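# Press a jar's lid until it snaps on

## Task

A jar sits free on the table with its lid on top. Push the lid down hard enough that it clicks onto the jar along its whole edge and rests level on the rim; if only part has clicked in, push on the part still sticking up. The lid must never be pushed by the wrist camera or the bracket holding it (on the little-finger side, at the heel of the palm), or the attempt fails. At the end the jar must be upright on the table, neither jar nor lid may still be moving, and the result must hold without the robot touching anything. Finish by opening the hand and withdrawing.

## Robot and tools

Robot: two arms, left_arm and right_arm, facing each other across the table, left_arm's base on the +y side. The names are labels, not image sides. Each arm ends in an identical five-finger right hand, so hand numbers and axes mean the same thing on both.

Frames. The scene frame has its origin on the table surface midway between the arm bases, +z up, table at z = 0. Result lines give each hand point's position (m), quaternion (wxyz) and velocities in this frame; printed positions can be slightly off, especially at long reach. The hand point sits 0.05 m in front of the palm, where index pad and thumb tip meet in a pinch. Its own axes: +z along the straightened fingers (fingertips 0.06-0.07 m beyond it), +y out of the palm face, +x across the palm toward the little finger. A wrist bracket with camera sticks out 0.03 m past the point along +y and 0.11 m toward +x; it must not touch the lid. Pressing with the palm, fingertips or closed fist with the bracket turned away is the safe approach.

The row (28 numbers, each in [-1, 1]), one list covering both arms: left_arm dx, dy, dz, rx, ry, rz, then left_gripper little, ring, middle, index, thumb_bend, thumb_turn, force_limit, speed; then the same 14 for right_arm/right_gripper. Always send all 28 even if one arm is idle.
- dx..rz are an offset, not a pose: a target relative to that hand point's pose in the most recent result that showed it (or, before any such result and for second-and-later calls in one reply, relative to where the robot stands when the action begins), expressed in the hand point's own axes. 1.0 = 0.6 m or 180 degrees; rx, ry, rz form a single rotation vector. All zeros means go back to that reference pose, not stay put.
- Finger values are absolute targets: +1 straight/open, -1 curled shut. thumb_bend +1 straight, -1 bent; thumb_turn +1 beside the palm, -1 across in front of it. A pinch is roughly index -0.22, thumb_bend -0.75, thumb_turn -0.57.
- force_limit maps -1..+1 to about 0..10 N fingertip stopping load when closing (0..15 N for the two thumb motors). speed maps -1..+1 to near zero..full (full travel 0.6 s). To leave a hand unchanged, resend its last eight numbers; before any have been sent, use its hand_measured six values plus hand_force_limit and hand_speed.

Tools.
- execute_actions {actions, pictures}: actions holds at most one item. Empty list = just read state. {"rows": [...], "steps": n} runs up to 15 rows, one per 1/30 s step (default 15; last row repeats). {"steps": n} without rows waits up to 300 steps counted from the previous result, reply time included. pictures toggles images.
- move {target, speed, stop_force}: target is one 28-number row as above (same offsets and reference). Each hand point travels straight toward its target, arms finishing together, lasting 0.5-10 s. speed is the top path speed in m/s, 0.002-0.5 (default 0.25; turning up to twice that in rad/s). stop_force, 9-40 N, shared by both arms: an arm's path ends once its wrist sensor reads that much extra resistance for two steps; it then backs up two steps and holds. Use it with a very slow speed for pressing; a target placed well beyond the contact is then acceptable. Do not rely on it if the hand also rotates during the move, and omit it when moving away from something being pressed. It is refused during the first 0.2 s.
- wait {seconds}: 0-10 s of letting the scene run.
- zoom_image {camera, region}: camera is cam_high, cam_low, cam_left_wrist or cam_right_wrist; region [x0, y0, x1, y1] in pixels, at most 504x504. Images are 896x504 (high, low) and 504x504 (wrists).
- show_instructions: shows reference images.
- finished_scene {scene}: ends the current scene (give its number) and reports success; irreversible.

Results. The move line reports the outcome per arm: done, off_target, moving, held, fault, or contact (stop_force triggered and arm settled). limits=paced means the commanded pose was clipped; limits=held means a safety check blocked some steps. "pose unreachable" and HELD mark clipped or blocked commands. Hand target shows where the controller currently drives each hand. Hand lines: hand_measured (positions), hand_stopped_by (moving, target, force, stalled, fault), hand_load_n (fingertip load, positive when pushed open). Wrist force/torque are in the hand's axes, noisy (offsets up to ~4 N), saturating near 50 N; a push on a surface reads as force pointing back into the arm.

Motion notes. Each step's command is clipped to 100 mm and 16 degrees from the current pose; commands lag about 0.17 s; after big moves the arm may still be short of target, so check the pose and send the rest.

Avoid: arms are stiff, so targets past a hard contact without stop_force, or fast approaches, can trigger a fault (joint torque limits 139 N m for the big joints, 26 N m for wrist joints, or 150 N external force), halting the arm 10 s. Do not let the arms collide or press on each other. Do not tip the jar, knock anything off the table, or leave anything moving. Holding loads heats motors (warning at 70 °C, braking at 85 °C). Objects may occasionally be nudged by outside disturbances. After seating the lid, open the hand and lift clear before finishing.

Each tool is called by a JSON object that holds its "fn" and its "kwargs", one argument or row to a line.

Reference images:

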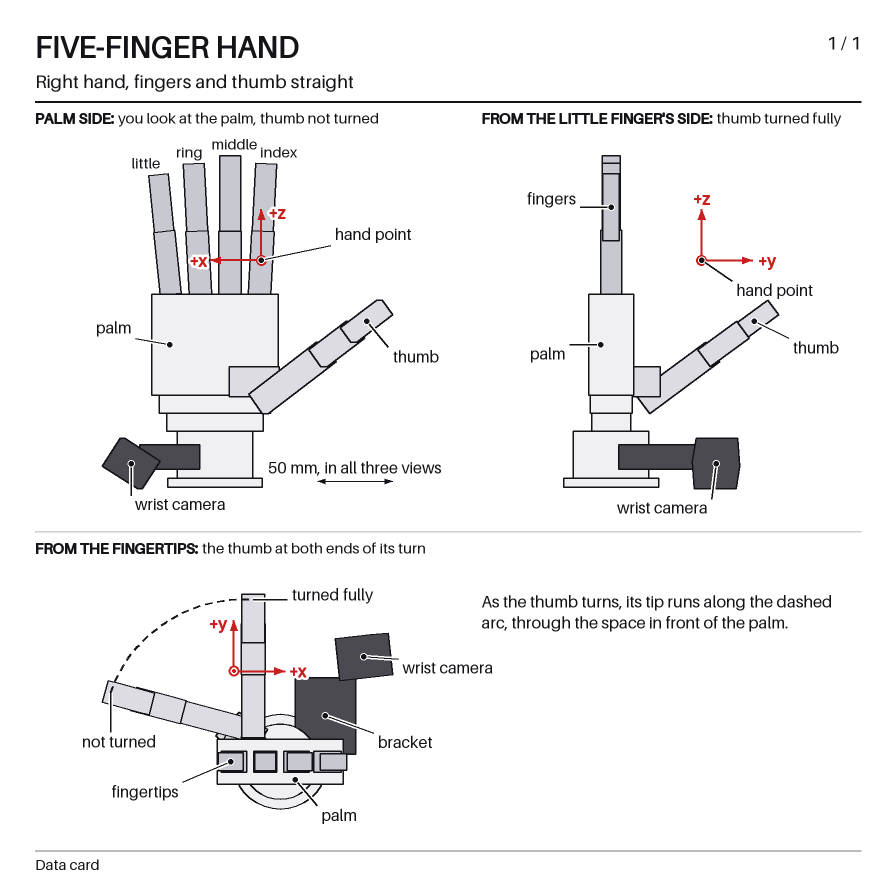

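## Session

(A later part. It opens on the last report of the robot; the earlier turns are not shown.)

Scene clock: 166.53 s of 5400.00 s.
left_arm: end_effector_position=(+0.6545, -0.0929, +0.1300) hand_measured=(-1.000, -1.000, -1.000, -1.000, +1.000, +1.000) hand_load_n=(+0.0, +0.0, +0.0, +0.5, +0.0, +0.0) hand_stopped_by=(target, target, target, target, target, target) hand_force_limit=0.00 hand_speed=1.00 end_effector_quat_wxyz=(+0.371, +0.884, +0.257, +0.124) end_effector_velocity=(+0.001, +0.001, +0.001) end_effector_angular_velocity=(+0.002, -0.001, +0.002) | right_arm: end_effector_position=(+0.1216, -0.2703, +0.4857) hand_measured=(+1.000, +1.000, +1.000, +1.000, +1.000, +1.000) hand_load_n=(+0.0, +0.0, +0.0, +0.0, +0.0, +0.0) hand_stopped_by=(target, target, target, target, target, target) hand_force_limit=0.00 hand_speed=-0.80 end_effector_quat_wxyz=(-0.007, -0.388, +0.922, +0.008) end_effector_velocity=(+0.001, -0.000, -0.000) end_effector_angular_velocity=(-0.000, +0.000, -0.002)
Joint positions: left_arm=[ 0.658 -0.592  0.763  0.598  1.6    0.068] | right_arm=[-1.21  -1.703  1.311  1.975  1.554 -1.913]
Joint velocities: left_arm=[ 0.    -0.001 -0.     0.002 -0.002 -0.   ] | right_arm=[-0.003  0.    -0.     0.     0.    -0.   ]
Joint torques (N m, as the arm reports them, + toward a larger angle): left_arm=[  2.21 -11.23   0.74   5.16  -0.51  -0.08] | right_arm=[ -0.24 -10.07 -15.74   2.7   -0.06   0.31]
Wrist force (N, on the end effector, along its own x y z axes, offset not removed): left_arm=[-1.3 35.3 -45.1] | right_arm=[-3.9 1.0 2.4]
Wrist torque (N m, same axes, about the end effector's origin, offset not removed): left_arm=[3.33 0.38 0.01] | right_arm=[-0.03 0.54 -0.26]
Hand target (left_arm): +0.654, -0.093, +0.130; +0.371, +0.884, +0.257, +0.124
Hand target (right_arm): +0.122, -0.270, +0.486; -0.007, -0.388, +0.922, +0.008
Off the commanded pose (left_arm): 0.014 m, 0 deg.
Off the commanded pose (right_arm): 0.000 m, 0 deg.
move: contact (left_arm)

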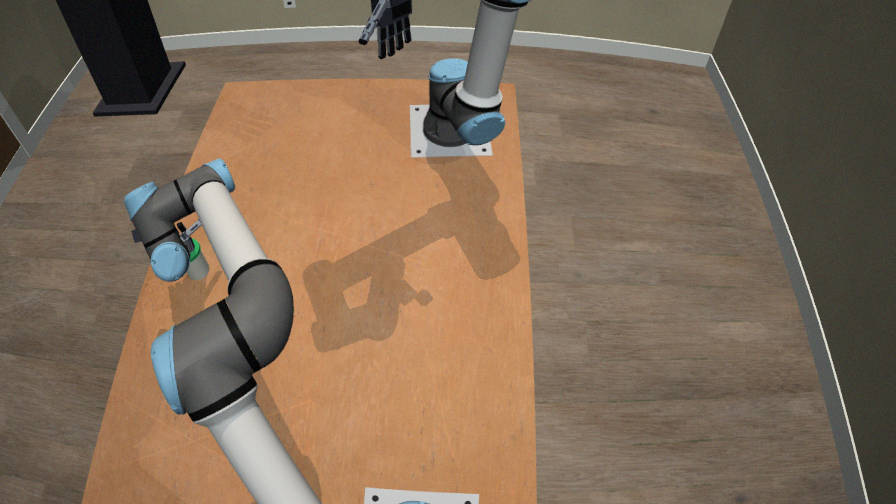

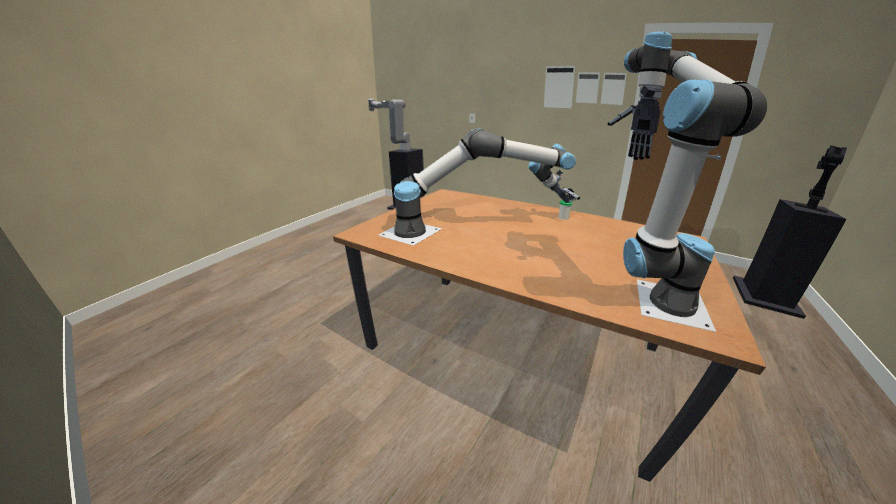

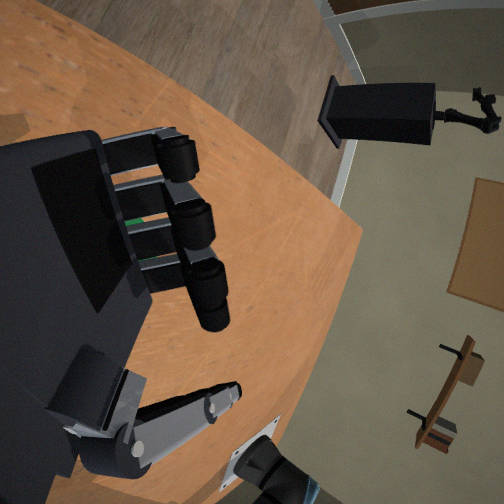

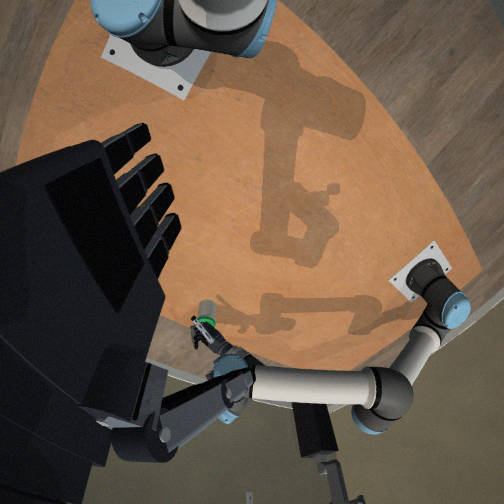

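{"fn": "move", "kwargs": {
  "target": [0,0.007,-0.007,0,0,0,-1,-1,-1,-1,1,1,0,1,0,0,0,0,0,0,1,1,1,1,1,1,0,-0.8],
  "speed": 0.02
}}

{"fn": "move", "kwargs": {
  "target": [0.05,-0.011,-0.009,0,0,0,-1,-1,-1,-1,1,1,0,1,0,0,0,0,0,0,1,1,1,1,1,1,0,-0.8],
  "speed": 0.05
}}

{"fn": "move", "kwargs": {
  "target": [-0.0007,-0.018,0.0174,0,0,0,-1,-1,-1,-1,1,1,0,1,0,0,0,0,0,0,1,1,1,1,1,1,0,-0.8],
  "speed": 0.002,
  "stop_force": 12
}}

{"fn": "move", "kwargs": {
  "target": [-0.0007,-0.018,0.0174,0,0,0,-1,-1,-1,-1,1,1,0,1,0,0,0,0,0,0,1,1,1,1,1,1,0,-0.8],
  "speed": 0.002,
  "stop_force": 35
}}

{"fn": "zoom_image", "kwargs": {
  "camera": "cam_right_wrist",
  "region": [160,280,270,380]
}}

Scene clock: 177.63 s of 5400.00 s.
left_arm: end_effector_position=(+0.6543, -0.0929, +0.1358) hand_measured=(-1.000, -1.000, -1.000, -1.000, +1.000, +1.000) hand_load_n=(+0.0, +0.0, +0.0, +0.0, +0.0, +0.0) hand_stopped_by=(target, target, target, target, target, target) hand_force_limit=0.00 hand_speed=1.00 end_effector_quat_wxyz=(+0.371, +0.884, +0.257, +0.124) end_effector_velocity=(-0.002, -0.002, +0.001) end_effector_angular_velocity=(-0.000, -0.000, -0.003) | right_arm: end_effector_position=(+0.1216, -0.2703, +0.4857) hand_measured=(+1.000, +1.000, +1.000, +1.000, +1.000, +1.000) hand_load_n=(+0.0, +0.0, +0.0, +0.0, +0.0, +0.0) hand_stopped_by=(target, target, target, target, target, target) hand_force_limit=0.00 hand_speed=-0.80 end_effector_quat_wxyz=(-0.007, -0.388, +0.922, +0.008) end_effector_velocity=(-0.000, +0.000, +0.000) end_effector_angular_velocity=(+0.001, -0.000, +0.000)
Joint positions: left_arm=[ 0.658 -0.596  0.755  0.609  1.599  0.067] | right_arm=[-1.21  -1.703  1.311  1.975  1.554 -1.913]
Joint velocities: left_arm=[-0.003 -0.    -0.002  0.002  0.     0.   ] | right_arm=[ 0.001 -0.    -0.     0.    -0.001  0.   ]
Joint torques (N m, as the arm reports them, + toward a larger angle): left_arm=[ -7.23 -66.24 -28.47   1.54  -1.15  -1.71] | right_arm=[ -0.54 -10.42 -15.69   2.77  -0.07   0.23]
Wrist force (N, on the end effector, along its own x y z axes, offset not removed): left_arm=[-1.2 -1.7 -0.6] | right_arm=[-1.2 0.5 1.4]
Wrist torque (N m, same axes, about the end effector's origin, offset not removed): left_arm=[-0.24 0.09 -0.21] | right_arm=[0.01 0.07 -0.05]
Hand target (left_arm): +0.654, -0.093, +0.136; +0.371, +0.884, +0.257, +0.124
Hand target (right_arm): +0.122, -0.270, +0.486; -0.007, -0.388, +0.922, +0.008
Off the commanded pose (left_arm): 0.000 m, 0 deg.
Off the commanded pose (right_arm): 0.000 m, 0 deg.
After step 90, 7.40 s passed at rest.
move: done

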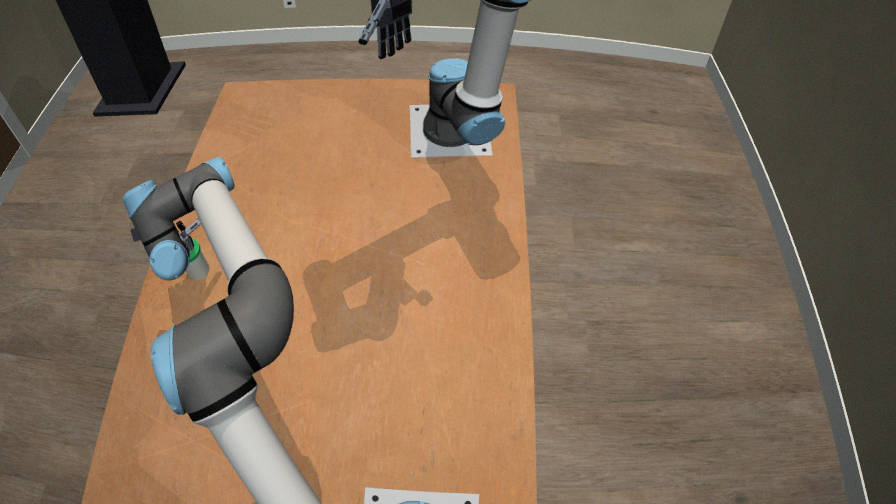

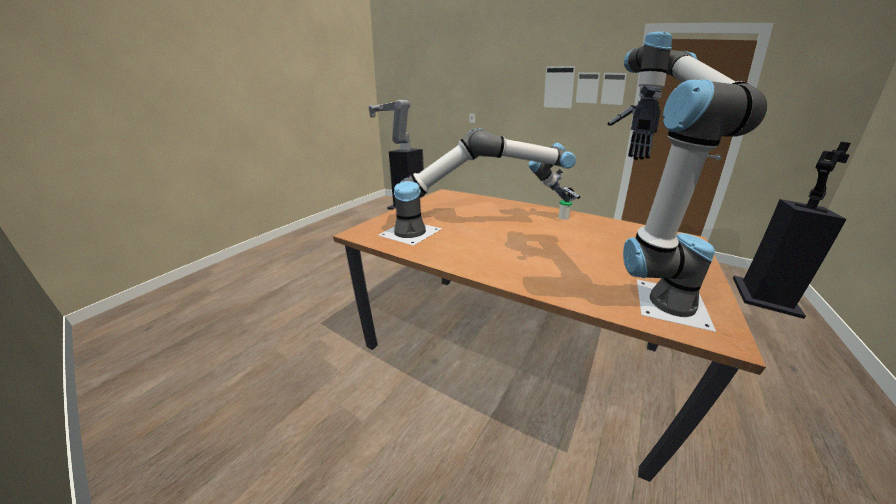

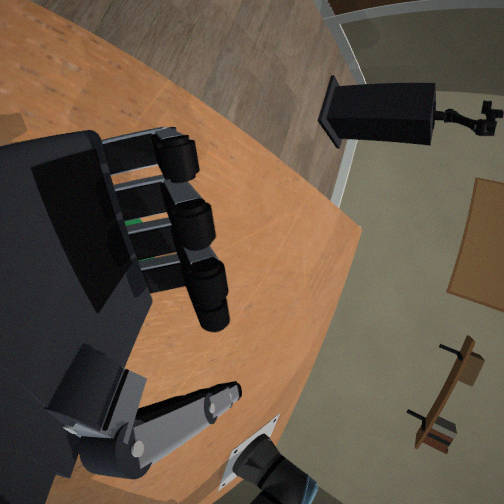

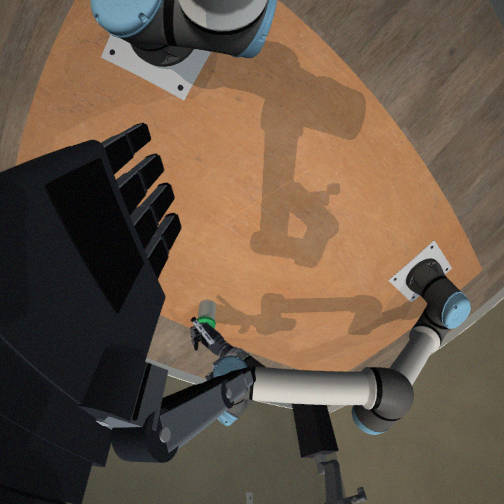

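Scene clock: 178.60 s of 5400.00 s.
left_arm: end_effector_position=(+0.6748, -0.0695, +0.1356) hand_measured=(-1.000, -1.000, -1.000, -1.000, +1.000, +1.000) hand_load_n=(+0.0, +0.0, +0.0, +0.0, +0.0, +0.0) hand_stopped_by=(target, target, target, target, target, target) hand_force_limit=0.00 hand_speed=1.00 end_effector_quat_wxyz=(+0.371, +0.884, +0.257, +0.124) end_effector_velocity=(+0.000, +0.000, -0.000) end_effector_angular_velocity=(-0.000, +0.001, -0.001) | right_arm: end_effector_position=(+0.1216, -0.2703, +0.4857) hand_measured=(+1.000, +1.000, +1.000, +1.000, +1.000, +1.000) hand_load_n=(+0.0, +0.0, +0.0, +0.0, +0.0, +0.0) hand_stopped_by=(target, target, target, target, target, target) hand_force_limit=0.00 hand_speed=-0.80 end_effector_quat_wxyz=(-0.007, -0.388, +0.922, +0.008) end_effector_velocity=(+0.000, -0.000, -0.000) end_effector_angular_velocity=(-0.001, -0.000, -0.001)
Joint positions: left_arm=[ 0.704 -0.594  0.753  0.612  1.632  0.099] | right_arm=[-1.21  -1.703  1.311  1.975  1.554 -1.913]
Joint velocities: left_arm=[ 0.001  0.001 -0.001  0.     0.002  0.001] | right_arm=[-0.    -0.     0.    -0.     0.001  0.   ]
Joint torques (N m, as the arm reports them, + toward a larger angle): left_arm=[  8.23 -45.24 -29.99   1.66   1.57   1.46] | right_arm=[ -0.16 -10.27 -15.59   2.71  -0.01   0.31]
Wrist force (N, on the end effector, along its own x y z axes, offset not removed): left_arm=[-2.3 -0.6 -2.4] | right_arm=[-2.2 1.2 2.2]
Wrist torque (N m, same axes, about the end effector's origin, offset not removed): left_arm=[0.02 0.29 -0.30] | right_arm=[0.02 0.24 -0.12]
Hand target (left_arm): +0.675, -0.069, +0.136; +0.371, +0.884, +0.257, +0.124
Hand target (right_arm): +0.122, -0.270, +0.486; -0.007, -0.388, +0.922, +0.008
Off the commanded pose (left_arm): 0.000 m, 0 deg.
Off the commanded pose (right_arm): 0.000 m, 0 deg.
move: done

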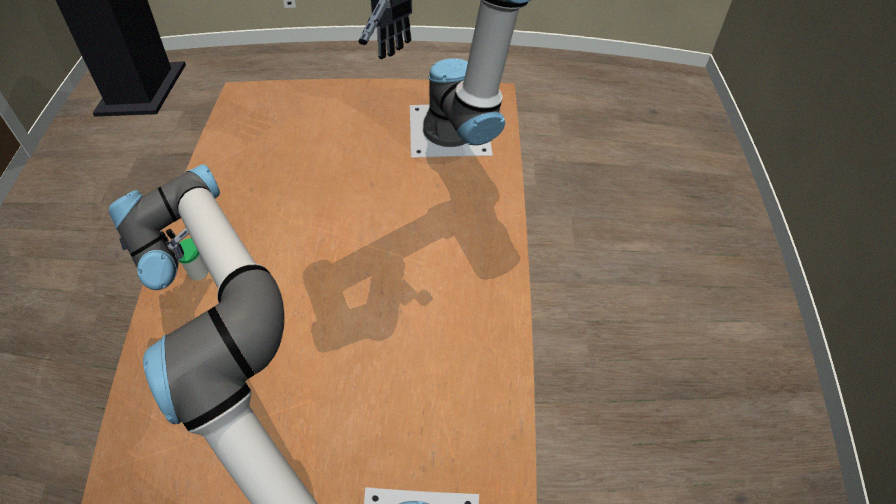

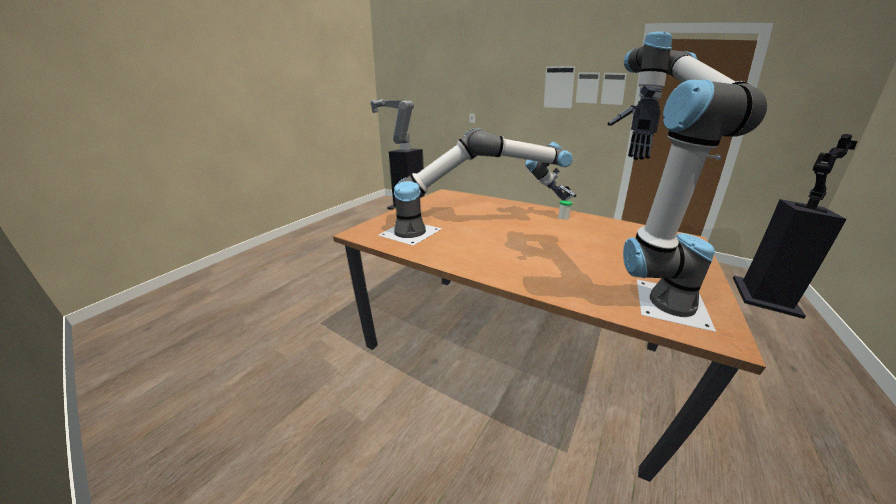

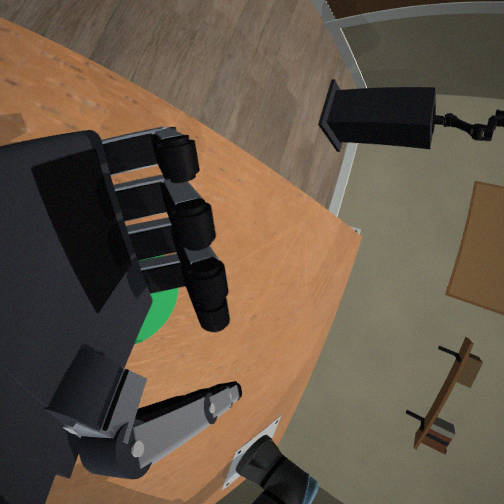

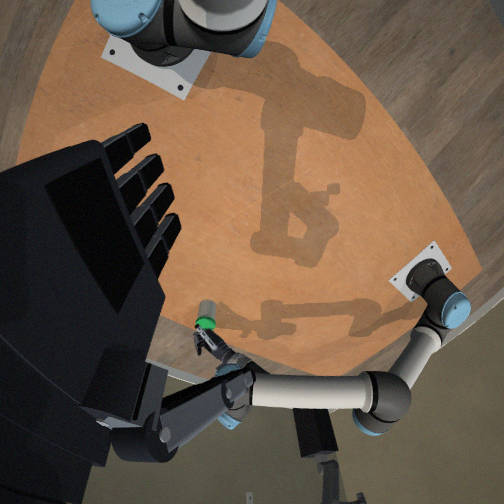

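Scene clock: 181.13 s of 5400.00 s.
left_arm: end_effector_position=(+0.6747, -0.0695, +0.1312) hand_measured=(-1.000, -1.000, -1.000, -1.000, +1.000, +1.000) hand_load_n=(+0.0, +0.0, +0.0, +0.0, +0.0, +0.0) hand_stopped_by=(target, target, target, target, target, target) hand_force_limit=0.00 hand_speed=1.00 end_effector_quat_wxyz=(+0.371, +0.884, +0.257, +0.124) end_effector_velocity=(+0.001, +0.002, -0.001) end_effector_angular_velocity=(+0.002, +0.002, +0.003) | right_arm: end_effector_position=(+0.1216, -0.2703, +0.4857) hand_measured=(+1.000, +1.000, +1.000, +1.000, +1.000, +1.000) hand_load_n=(+0.0, +0.0, +0.0, +0.0, +0.0, +0.0) hand_stopped_by=(target, target, target, target, target, target) hand_force_limit=0.00 hand_speed=-0.80 end_effector_quat_wxyz=(-0.007, -0.388, +0.922, +0.008) end_effector_velocity=(-0.000, +0.000, +0.000) end_effector_angular_velocity=(+0.000, +0.000, +0.000)
Joint positions: left_arm=[ 0.704 -0.592  0.759  0.602  1.632  0.099] | right_arm=[-1.21  -1.703  1.311  1.975  1.554 -1.913]
Joint velocities: left_arm=[ 0.002  0.001  0.     0.001 -0.001 -0.001] | right_arm=[ 0.001 -0.     0.    -0.    -0.     0.   ]
Joint torques (N m, as the arm reports them, + toward a larger angle): left_arm=[ -7.05 -41.16 -15.73   2.69  -1.39  -1.52] | right_arm=[ -0.92 -10.35 -15.31   2.66  -0.15   0.22]
Wrist force (N, on the end effector, along its own x y z axes, offset not removed): left_arm=[1.3 9.9 -14.1] | right_arm=[-1.2 2.2 2.8]
Wrist torque (N m, same axes, about the end effector's origin, offset not removed): left_arm=[0.92 -0.04 0.03] | right_arm=[0.16 0.15 -0.10]
Hand target (left_arm): +0.675, -0.069, +0.131; +0.371, +0.884, +0.257, +0.124
Hand target (right_arm): +0.122, -0.270, +0.486; -0.007, -0.388, +0.922, +0.008
Off the commanded pose (left_arm): 0.011 m, 0 deg.
Off the commanded pose (right_arm): 0.000 m, 0 deg.
move: contact (left_arm)

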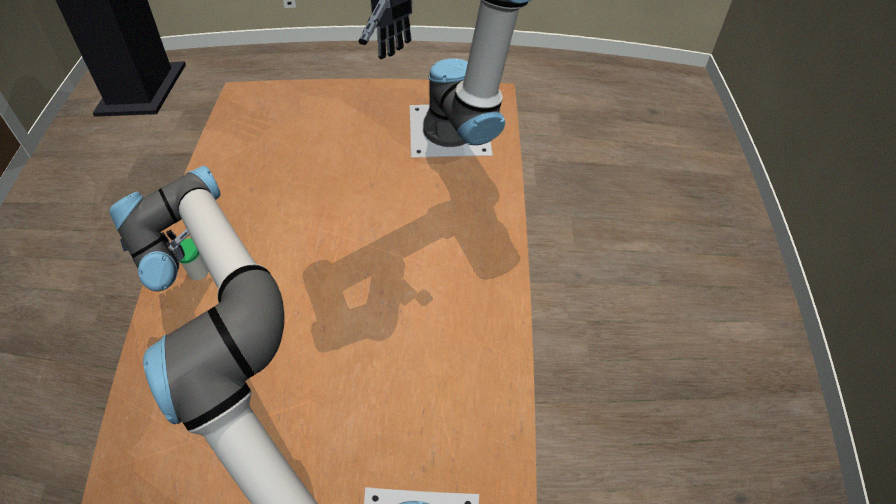

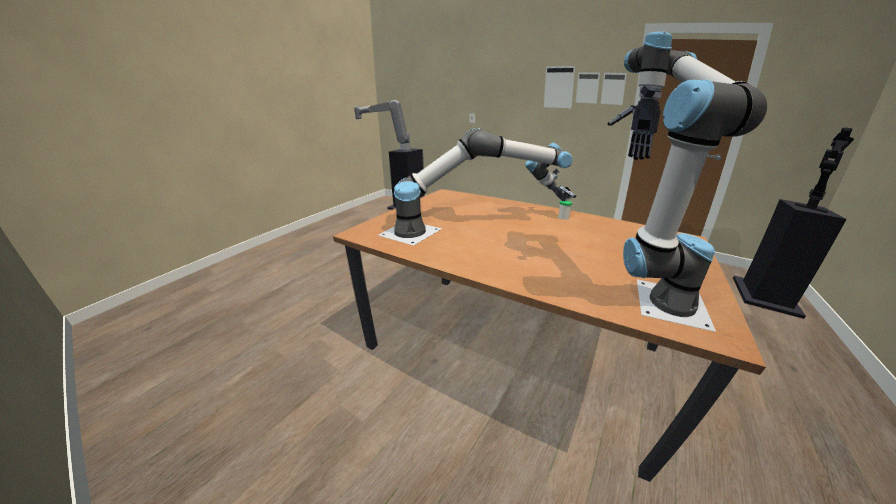

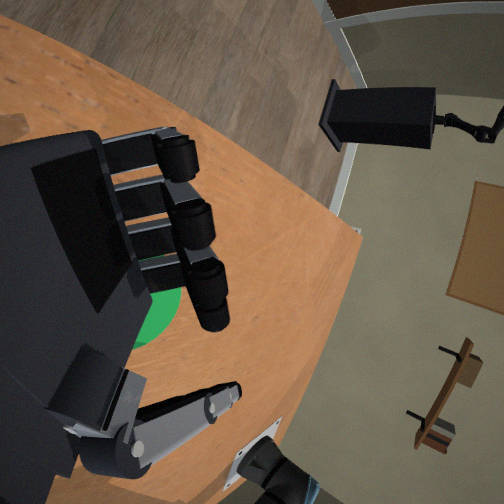

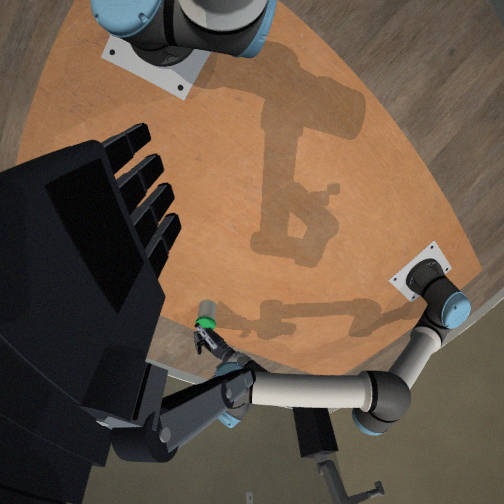

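Scene clock: 182.17 s of 5400.00 s.
left_arm: end_effector_position=(+0.6748, -0.0695, +0.1299) hand_measured=(-1.000, -1.000, -1.000, -1.000, +1.000, +1.000) hand_load_n=(+0.0, +0.0, +0.0, +0.5, +0.0, +0.0) hand_stopped_by=(target, target, target, target, target, target) hand_force_limit=0.00 hand_speed=1.00 end_effector_quat_wxyz=(+0.371, +0.884, +0.257, +0.124) end_effector_velocity=(-0.001, -0.000, -0.001) end_effector_angular_velocity=(+0.002, +0.002, -0.001) | right_arm: end_effector_position=(+0.1216, -0.2703, +0.4857) hand_measured=(+1.000, +1.000, +1.000, +1.000, +1.000, +1.000) hand_load_n=(+0.0, +0.0, +0.0, +0.0, +0.0, +0.0) hand_stopped_by=(target, target, target, target, target, target) hand_force_limit=0.00 hand_speed=-0.80 end_effector_quat_wxyz=(-0.007, -0.388, +0.922, +0.008) end_effector_velocity=(-0.000, +0.000, -0.000) end_effector_angular_velocity=(-0.000, +0.000, +0.000)
Joint positions: left_arm=[ 0.704 -0.591  0.761  0.6    1.632  0.099] | right_arm=[-1.21  -1.703  1.311  1.975  1.554 -1.913]
Joint velocities: left_arm=[-0.001  0.    -0.     0.002  0.     0.   ] | right_arm=[0.001 0.    0.    0.    0.    0.   ]
Joint torques (N m, as the arm reports them, + toward a larger angle): left_arm=[ -7.52 -10.94  -0.04   4.62  -1.15  -0.64] | right_arm=[ -0.49  -9.63 -15.53   2.66  -0.09   0.26]
Wrist force (N, on the end effector, along its own x y z axes, offset not removed): left_arm=[3.1 31.5 -45.4] | right_arm=[-1.0 2.0 2.0]
Wrist torque (N m, same axes, about the end effector's origin, offset not removed): left_arm=[3.05 0.29 0.12] | right_arm=[0.10 -0.01 -0.02]
Hand target (left_arm): +0.675, -0.069, +0.130; +0.371, +0.884, +0.257, +0.124
Hand target (right_arm): +0.122, -0.270, +0.486; -0.007, -0.388, +0.922, +0.008
Off the commanded pose (left_arm): 0.014 m, 0 deg.
Off the commanded pose (right_arm): 0.000 m, 0 deg.
move: contact (left_arm)

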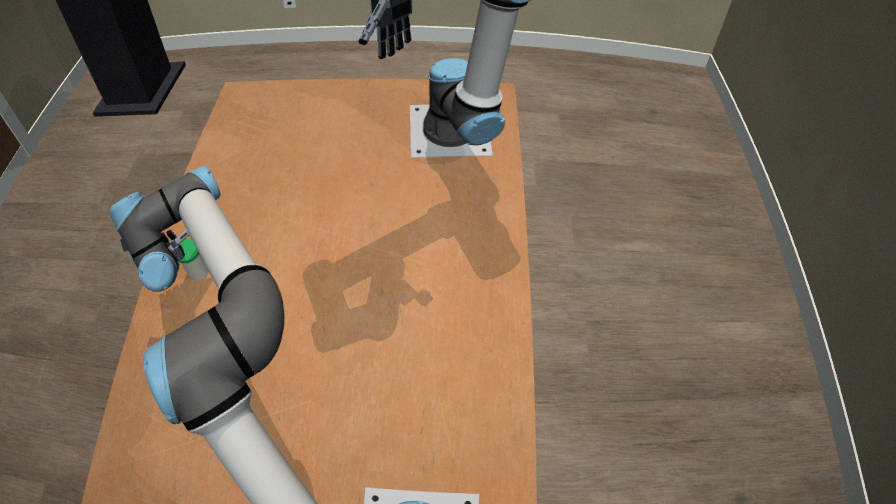

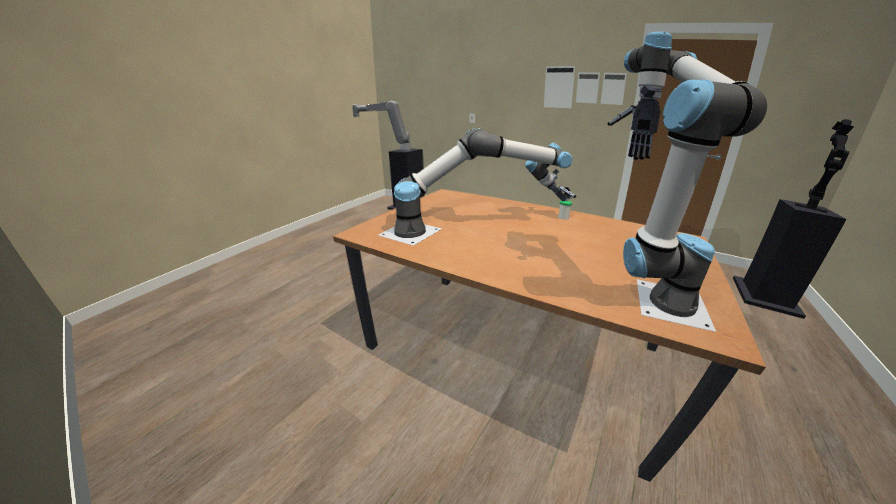

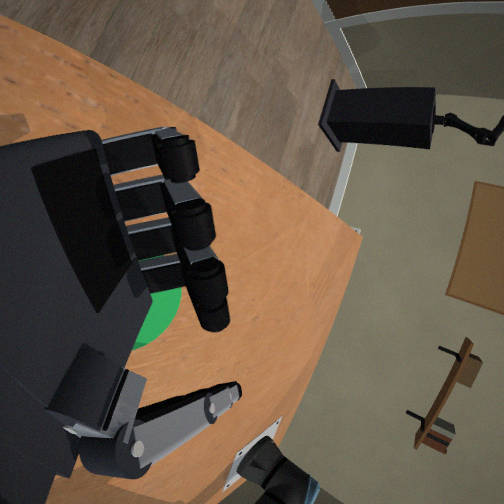

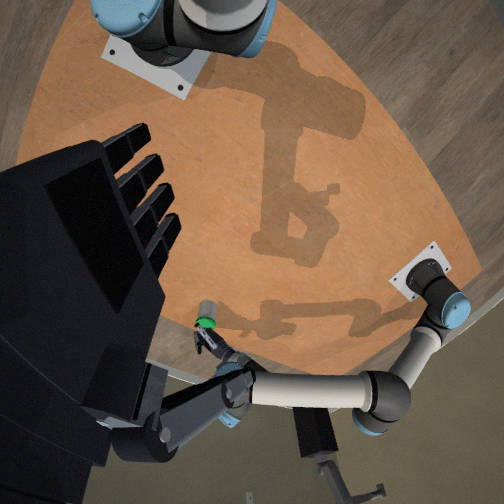

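Region (160, 280, 270, 380) of cam_right_wrist's 504x504 image, scaled by 4.582, with more detail than that image has; it fills the top 458 rows of this view, and the rest is white.

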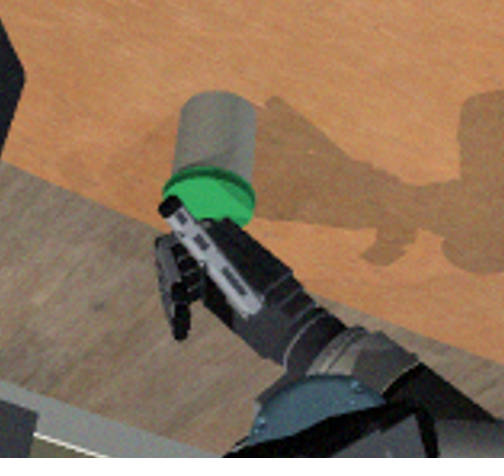

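Level and firm at all three points. Retreat.

{"fn": "move", "kwargs": {
  "target": [0,0.08,-0.17,0,0,0,-1,-1,-1,-1,1,1,0,1,0,0,0,0,0,0,1,1,1,1,1,1,0,-0.8],
  "speed": 0.1
}}

{"fn": "finished_scene", "kwargs": {
  "scene": 1
}}

Scene clock: 189.07 s of 5400.00 s.
left_arm: end_effector_position=(+0.6505, -0.0375, +0.2351) hand_measured=(-1.000, -1.000, -1.000, -1.000, +1.000, +1.000) hand_load_n=(+0.0, +0.0, +0.0, +0.0, +0.0, +0.0) hand_stopped_by=(target, target, target, target, target, target) hand_force_limit=0.00 hand_speed=1.00 end_effector_quat_wxyz=(+0.371, +0.884, +0.257, +0.124) end_effector_velocity=(-0.001, +0.000, +0.002) end_effector_angular_velocity=(-0.001, +0.000, -0.000) | right_arm: end_effector_position=(+0.1216, -0.2703, +0.4857) hand_measured=(+1.000, +1.000, +1.000, +1.000, +1.000, +1.000) hand_load_n=(+0.0, +0.0, +0.0, +0.0, +0.0, +0.0) hand_stopped_by=(target, target, target, target, target, target) hand_force_limit=0.00 hand_speed=-0.80 end_effector_quat_wxyz=(-0.007, -0.388, +0.922, +0.008) end_effector_velocity=(-0.000, +0.000, +0.000) end_effector_angular_velocity=(+0.000, +0.000, +0.000)
Joint positions: left_arm=[ 0.706 -0.761  0.805  0.726  1.634  0.101] | right_arm=[-1.21  -1.703  1.311  1.975  1.554 -1.913]
Joint velocities: left_arm=[-0.    -0.002  0.     0.001  0.001 -0.001] | right_arm=[ 0.  0. -0.  0. -0. -0.]
Joint torques (N m, as the arm reports them, + toward a larger angle): left_arm=[  8.65 -61.86  -6.77   1.69   1.23   1.58] | right_arm=[ -0.23 -10.07 -15.94   2.72  -0.06   0.23]
Wrist force (N, on the end effector, along its own x y z axes, offset not removed): left_arm=[-1.4 -0.9 -1.4] | right_arm=[-2.5 -1.1 0.5]
Wrist torque (N m, same axes, about the end effector's origin, offset not removed): left_arm=[-0.10 0.23 -0.14] | right_arm=[-0.20 0.32 -0.28]
Hand target (left_arm): +0.650, -0.037, +0.235; +0.371, +0.884, +0.257, +0.124
Hand target (right_arm): +0.122, -0.270, +0.486; -0.007, -0.388, +0.922, +0.008
Off the commanded pose (left_arm): 0.000 m, 0 deg.
Off the commanded pose (right_arm): 0.000 m, 0 deg.
After step 90, 2.40 s passed at rest.
move: done

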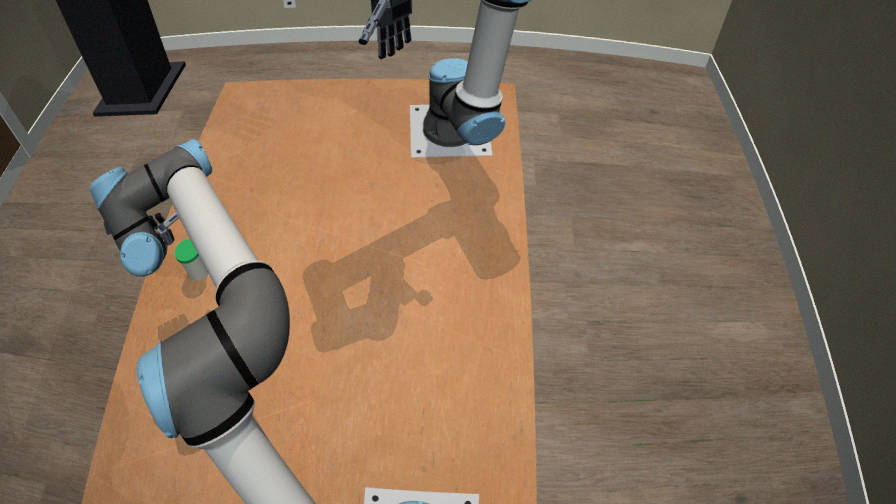

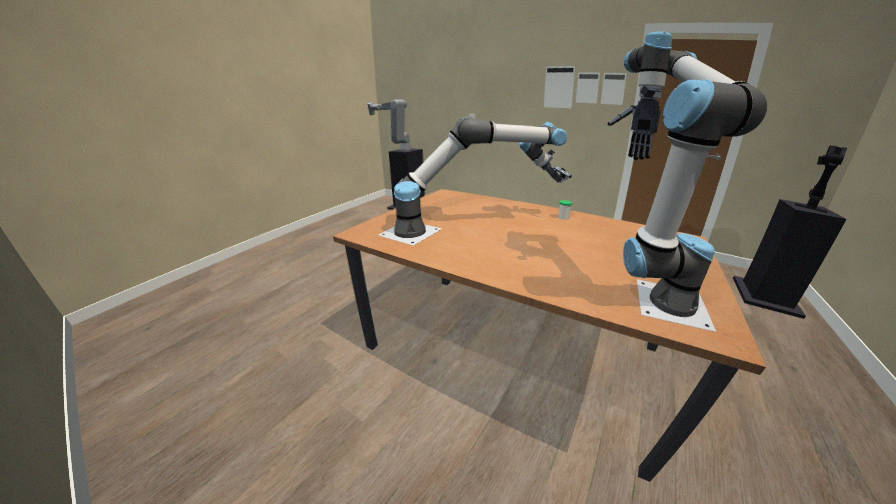

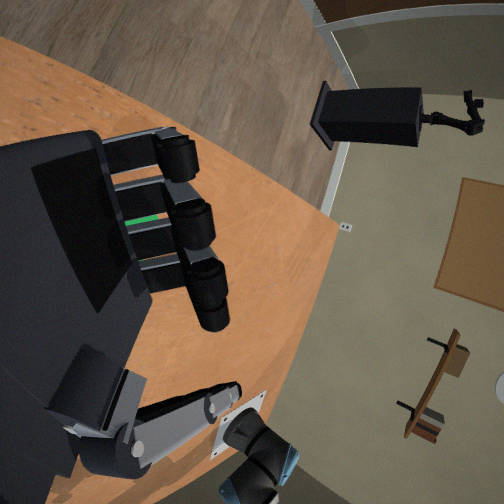

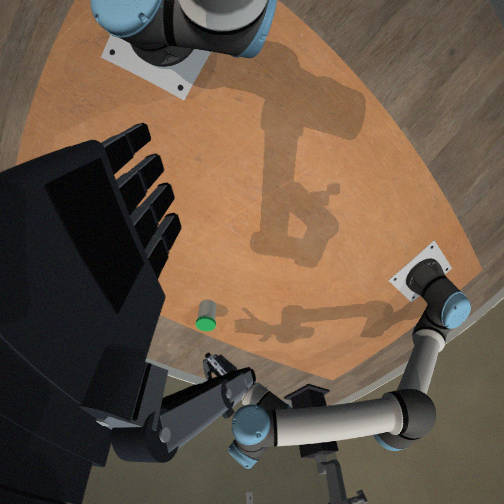

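The scene is finished: the task was done.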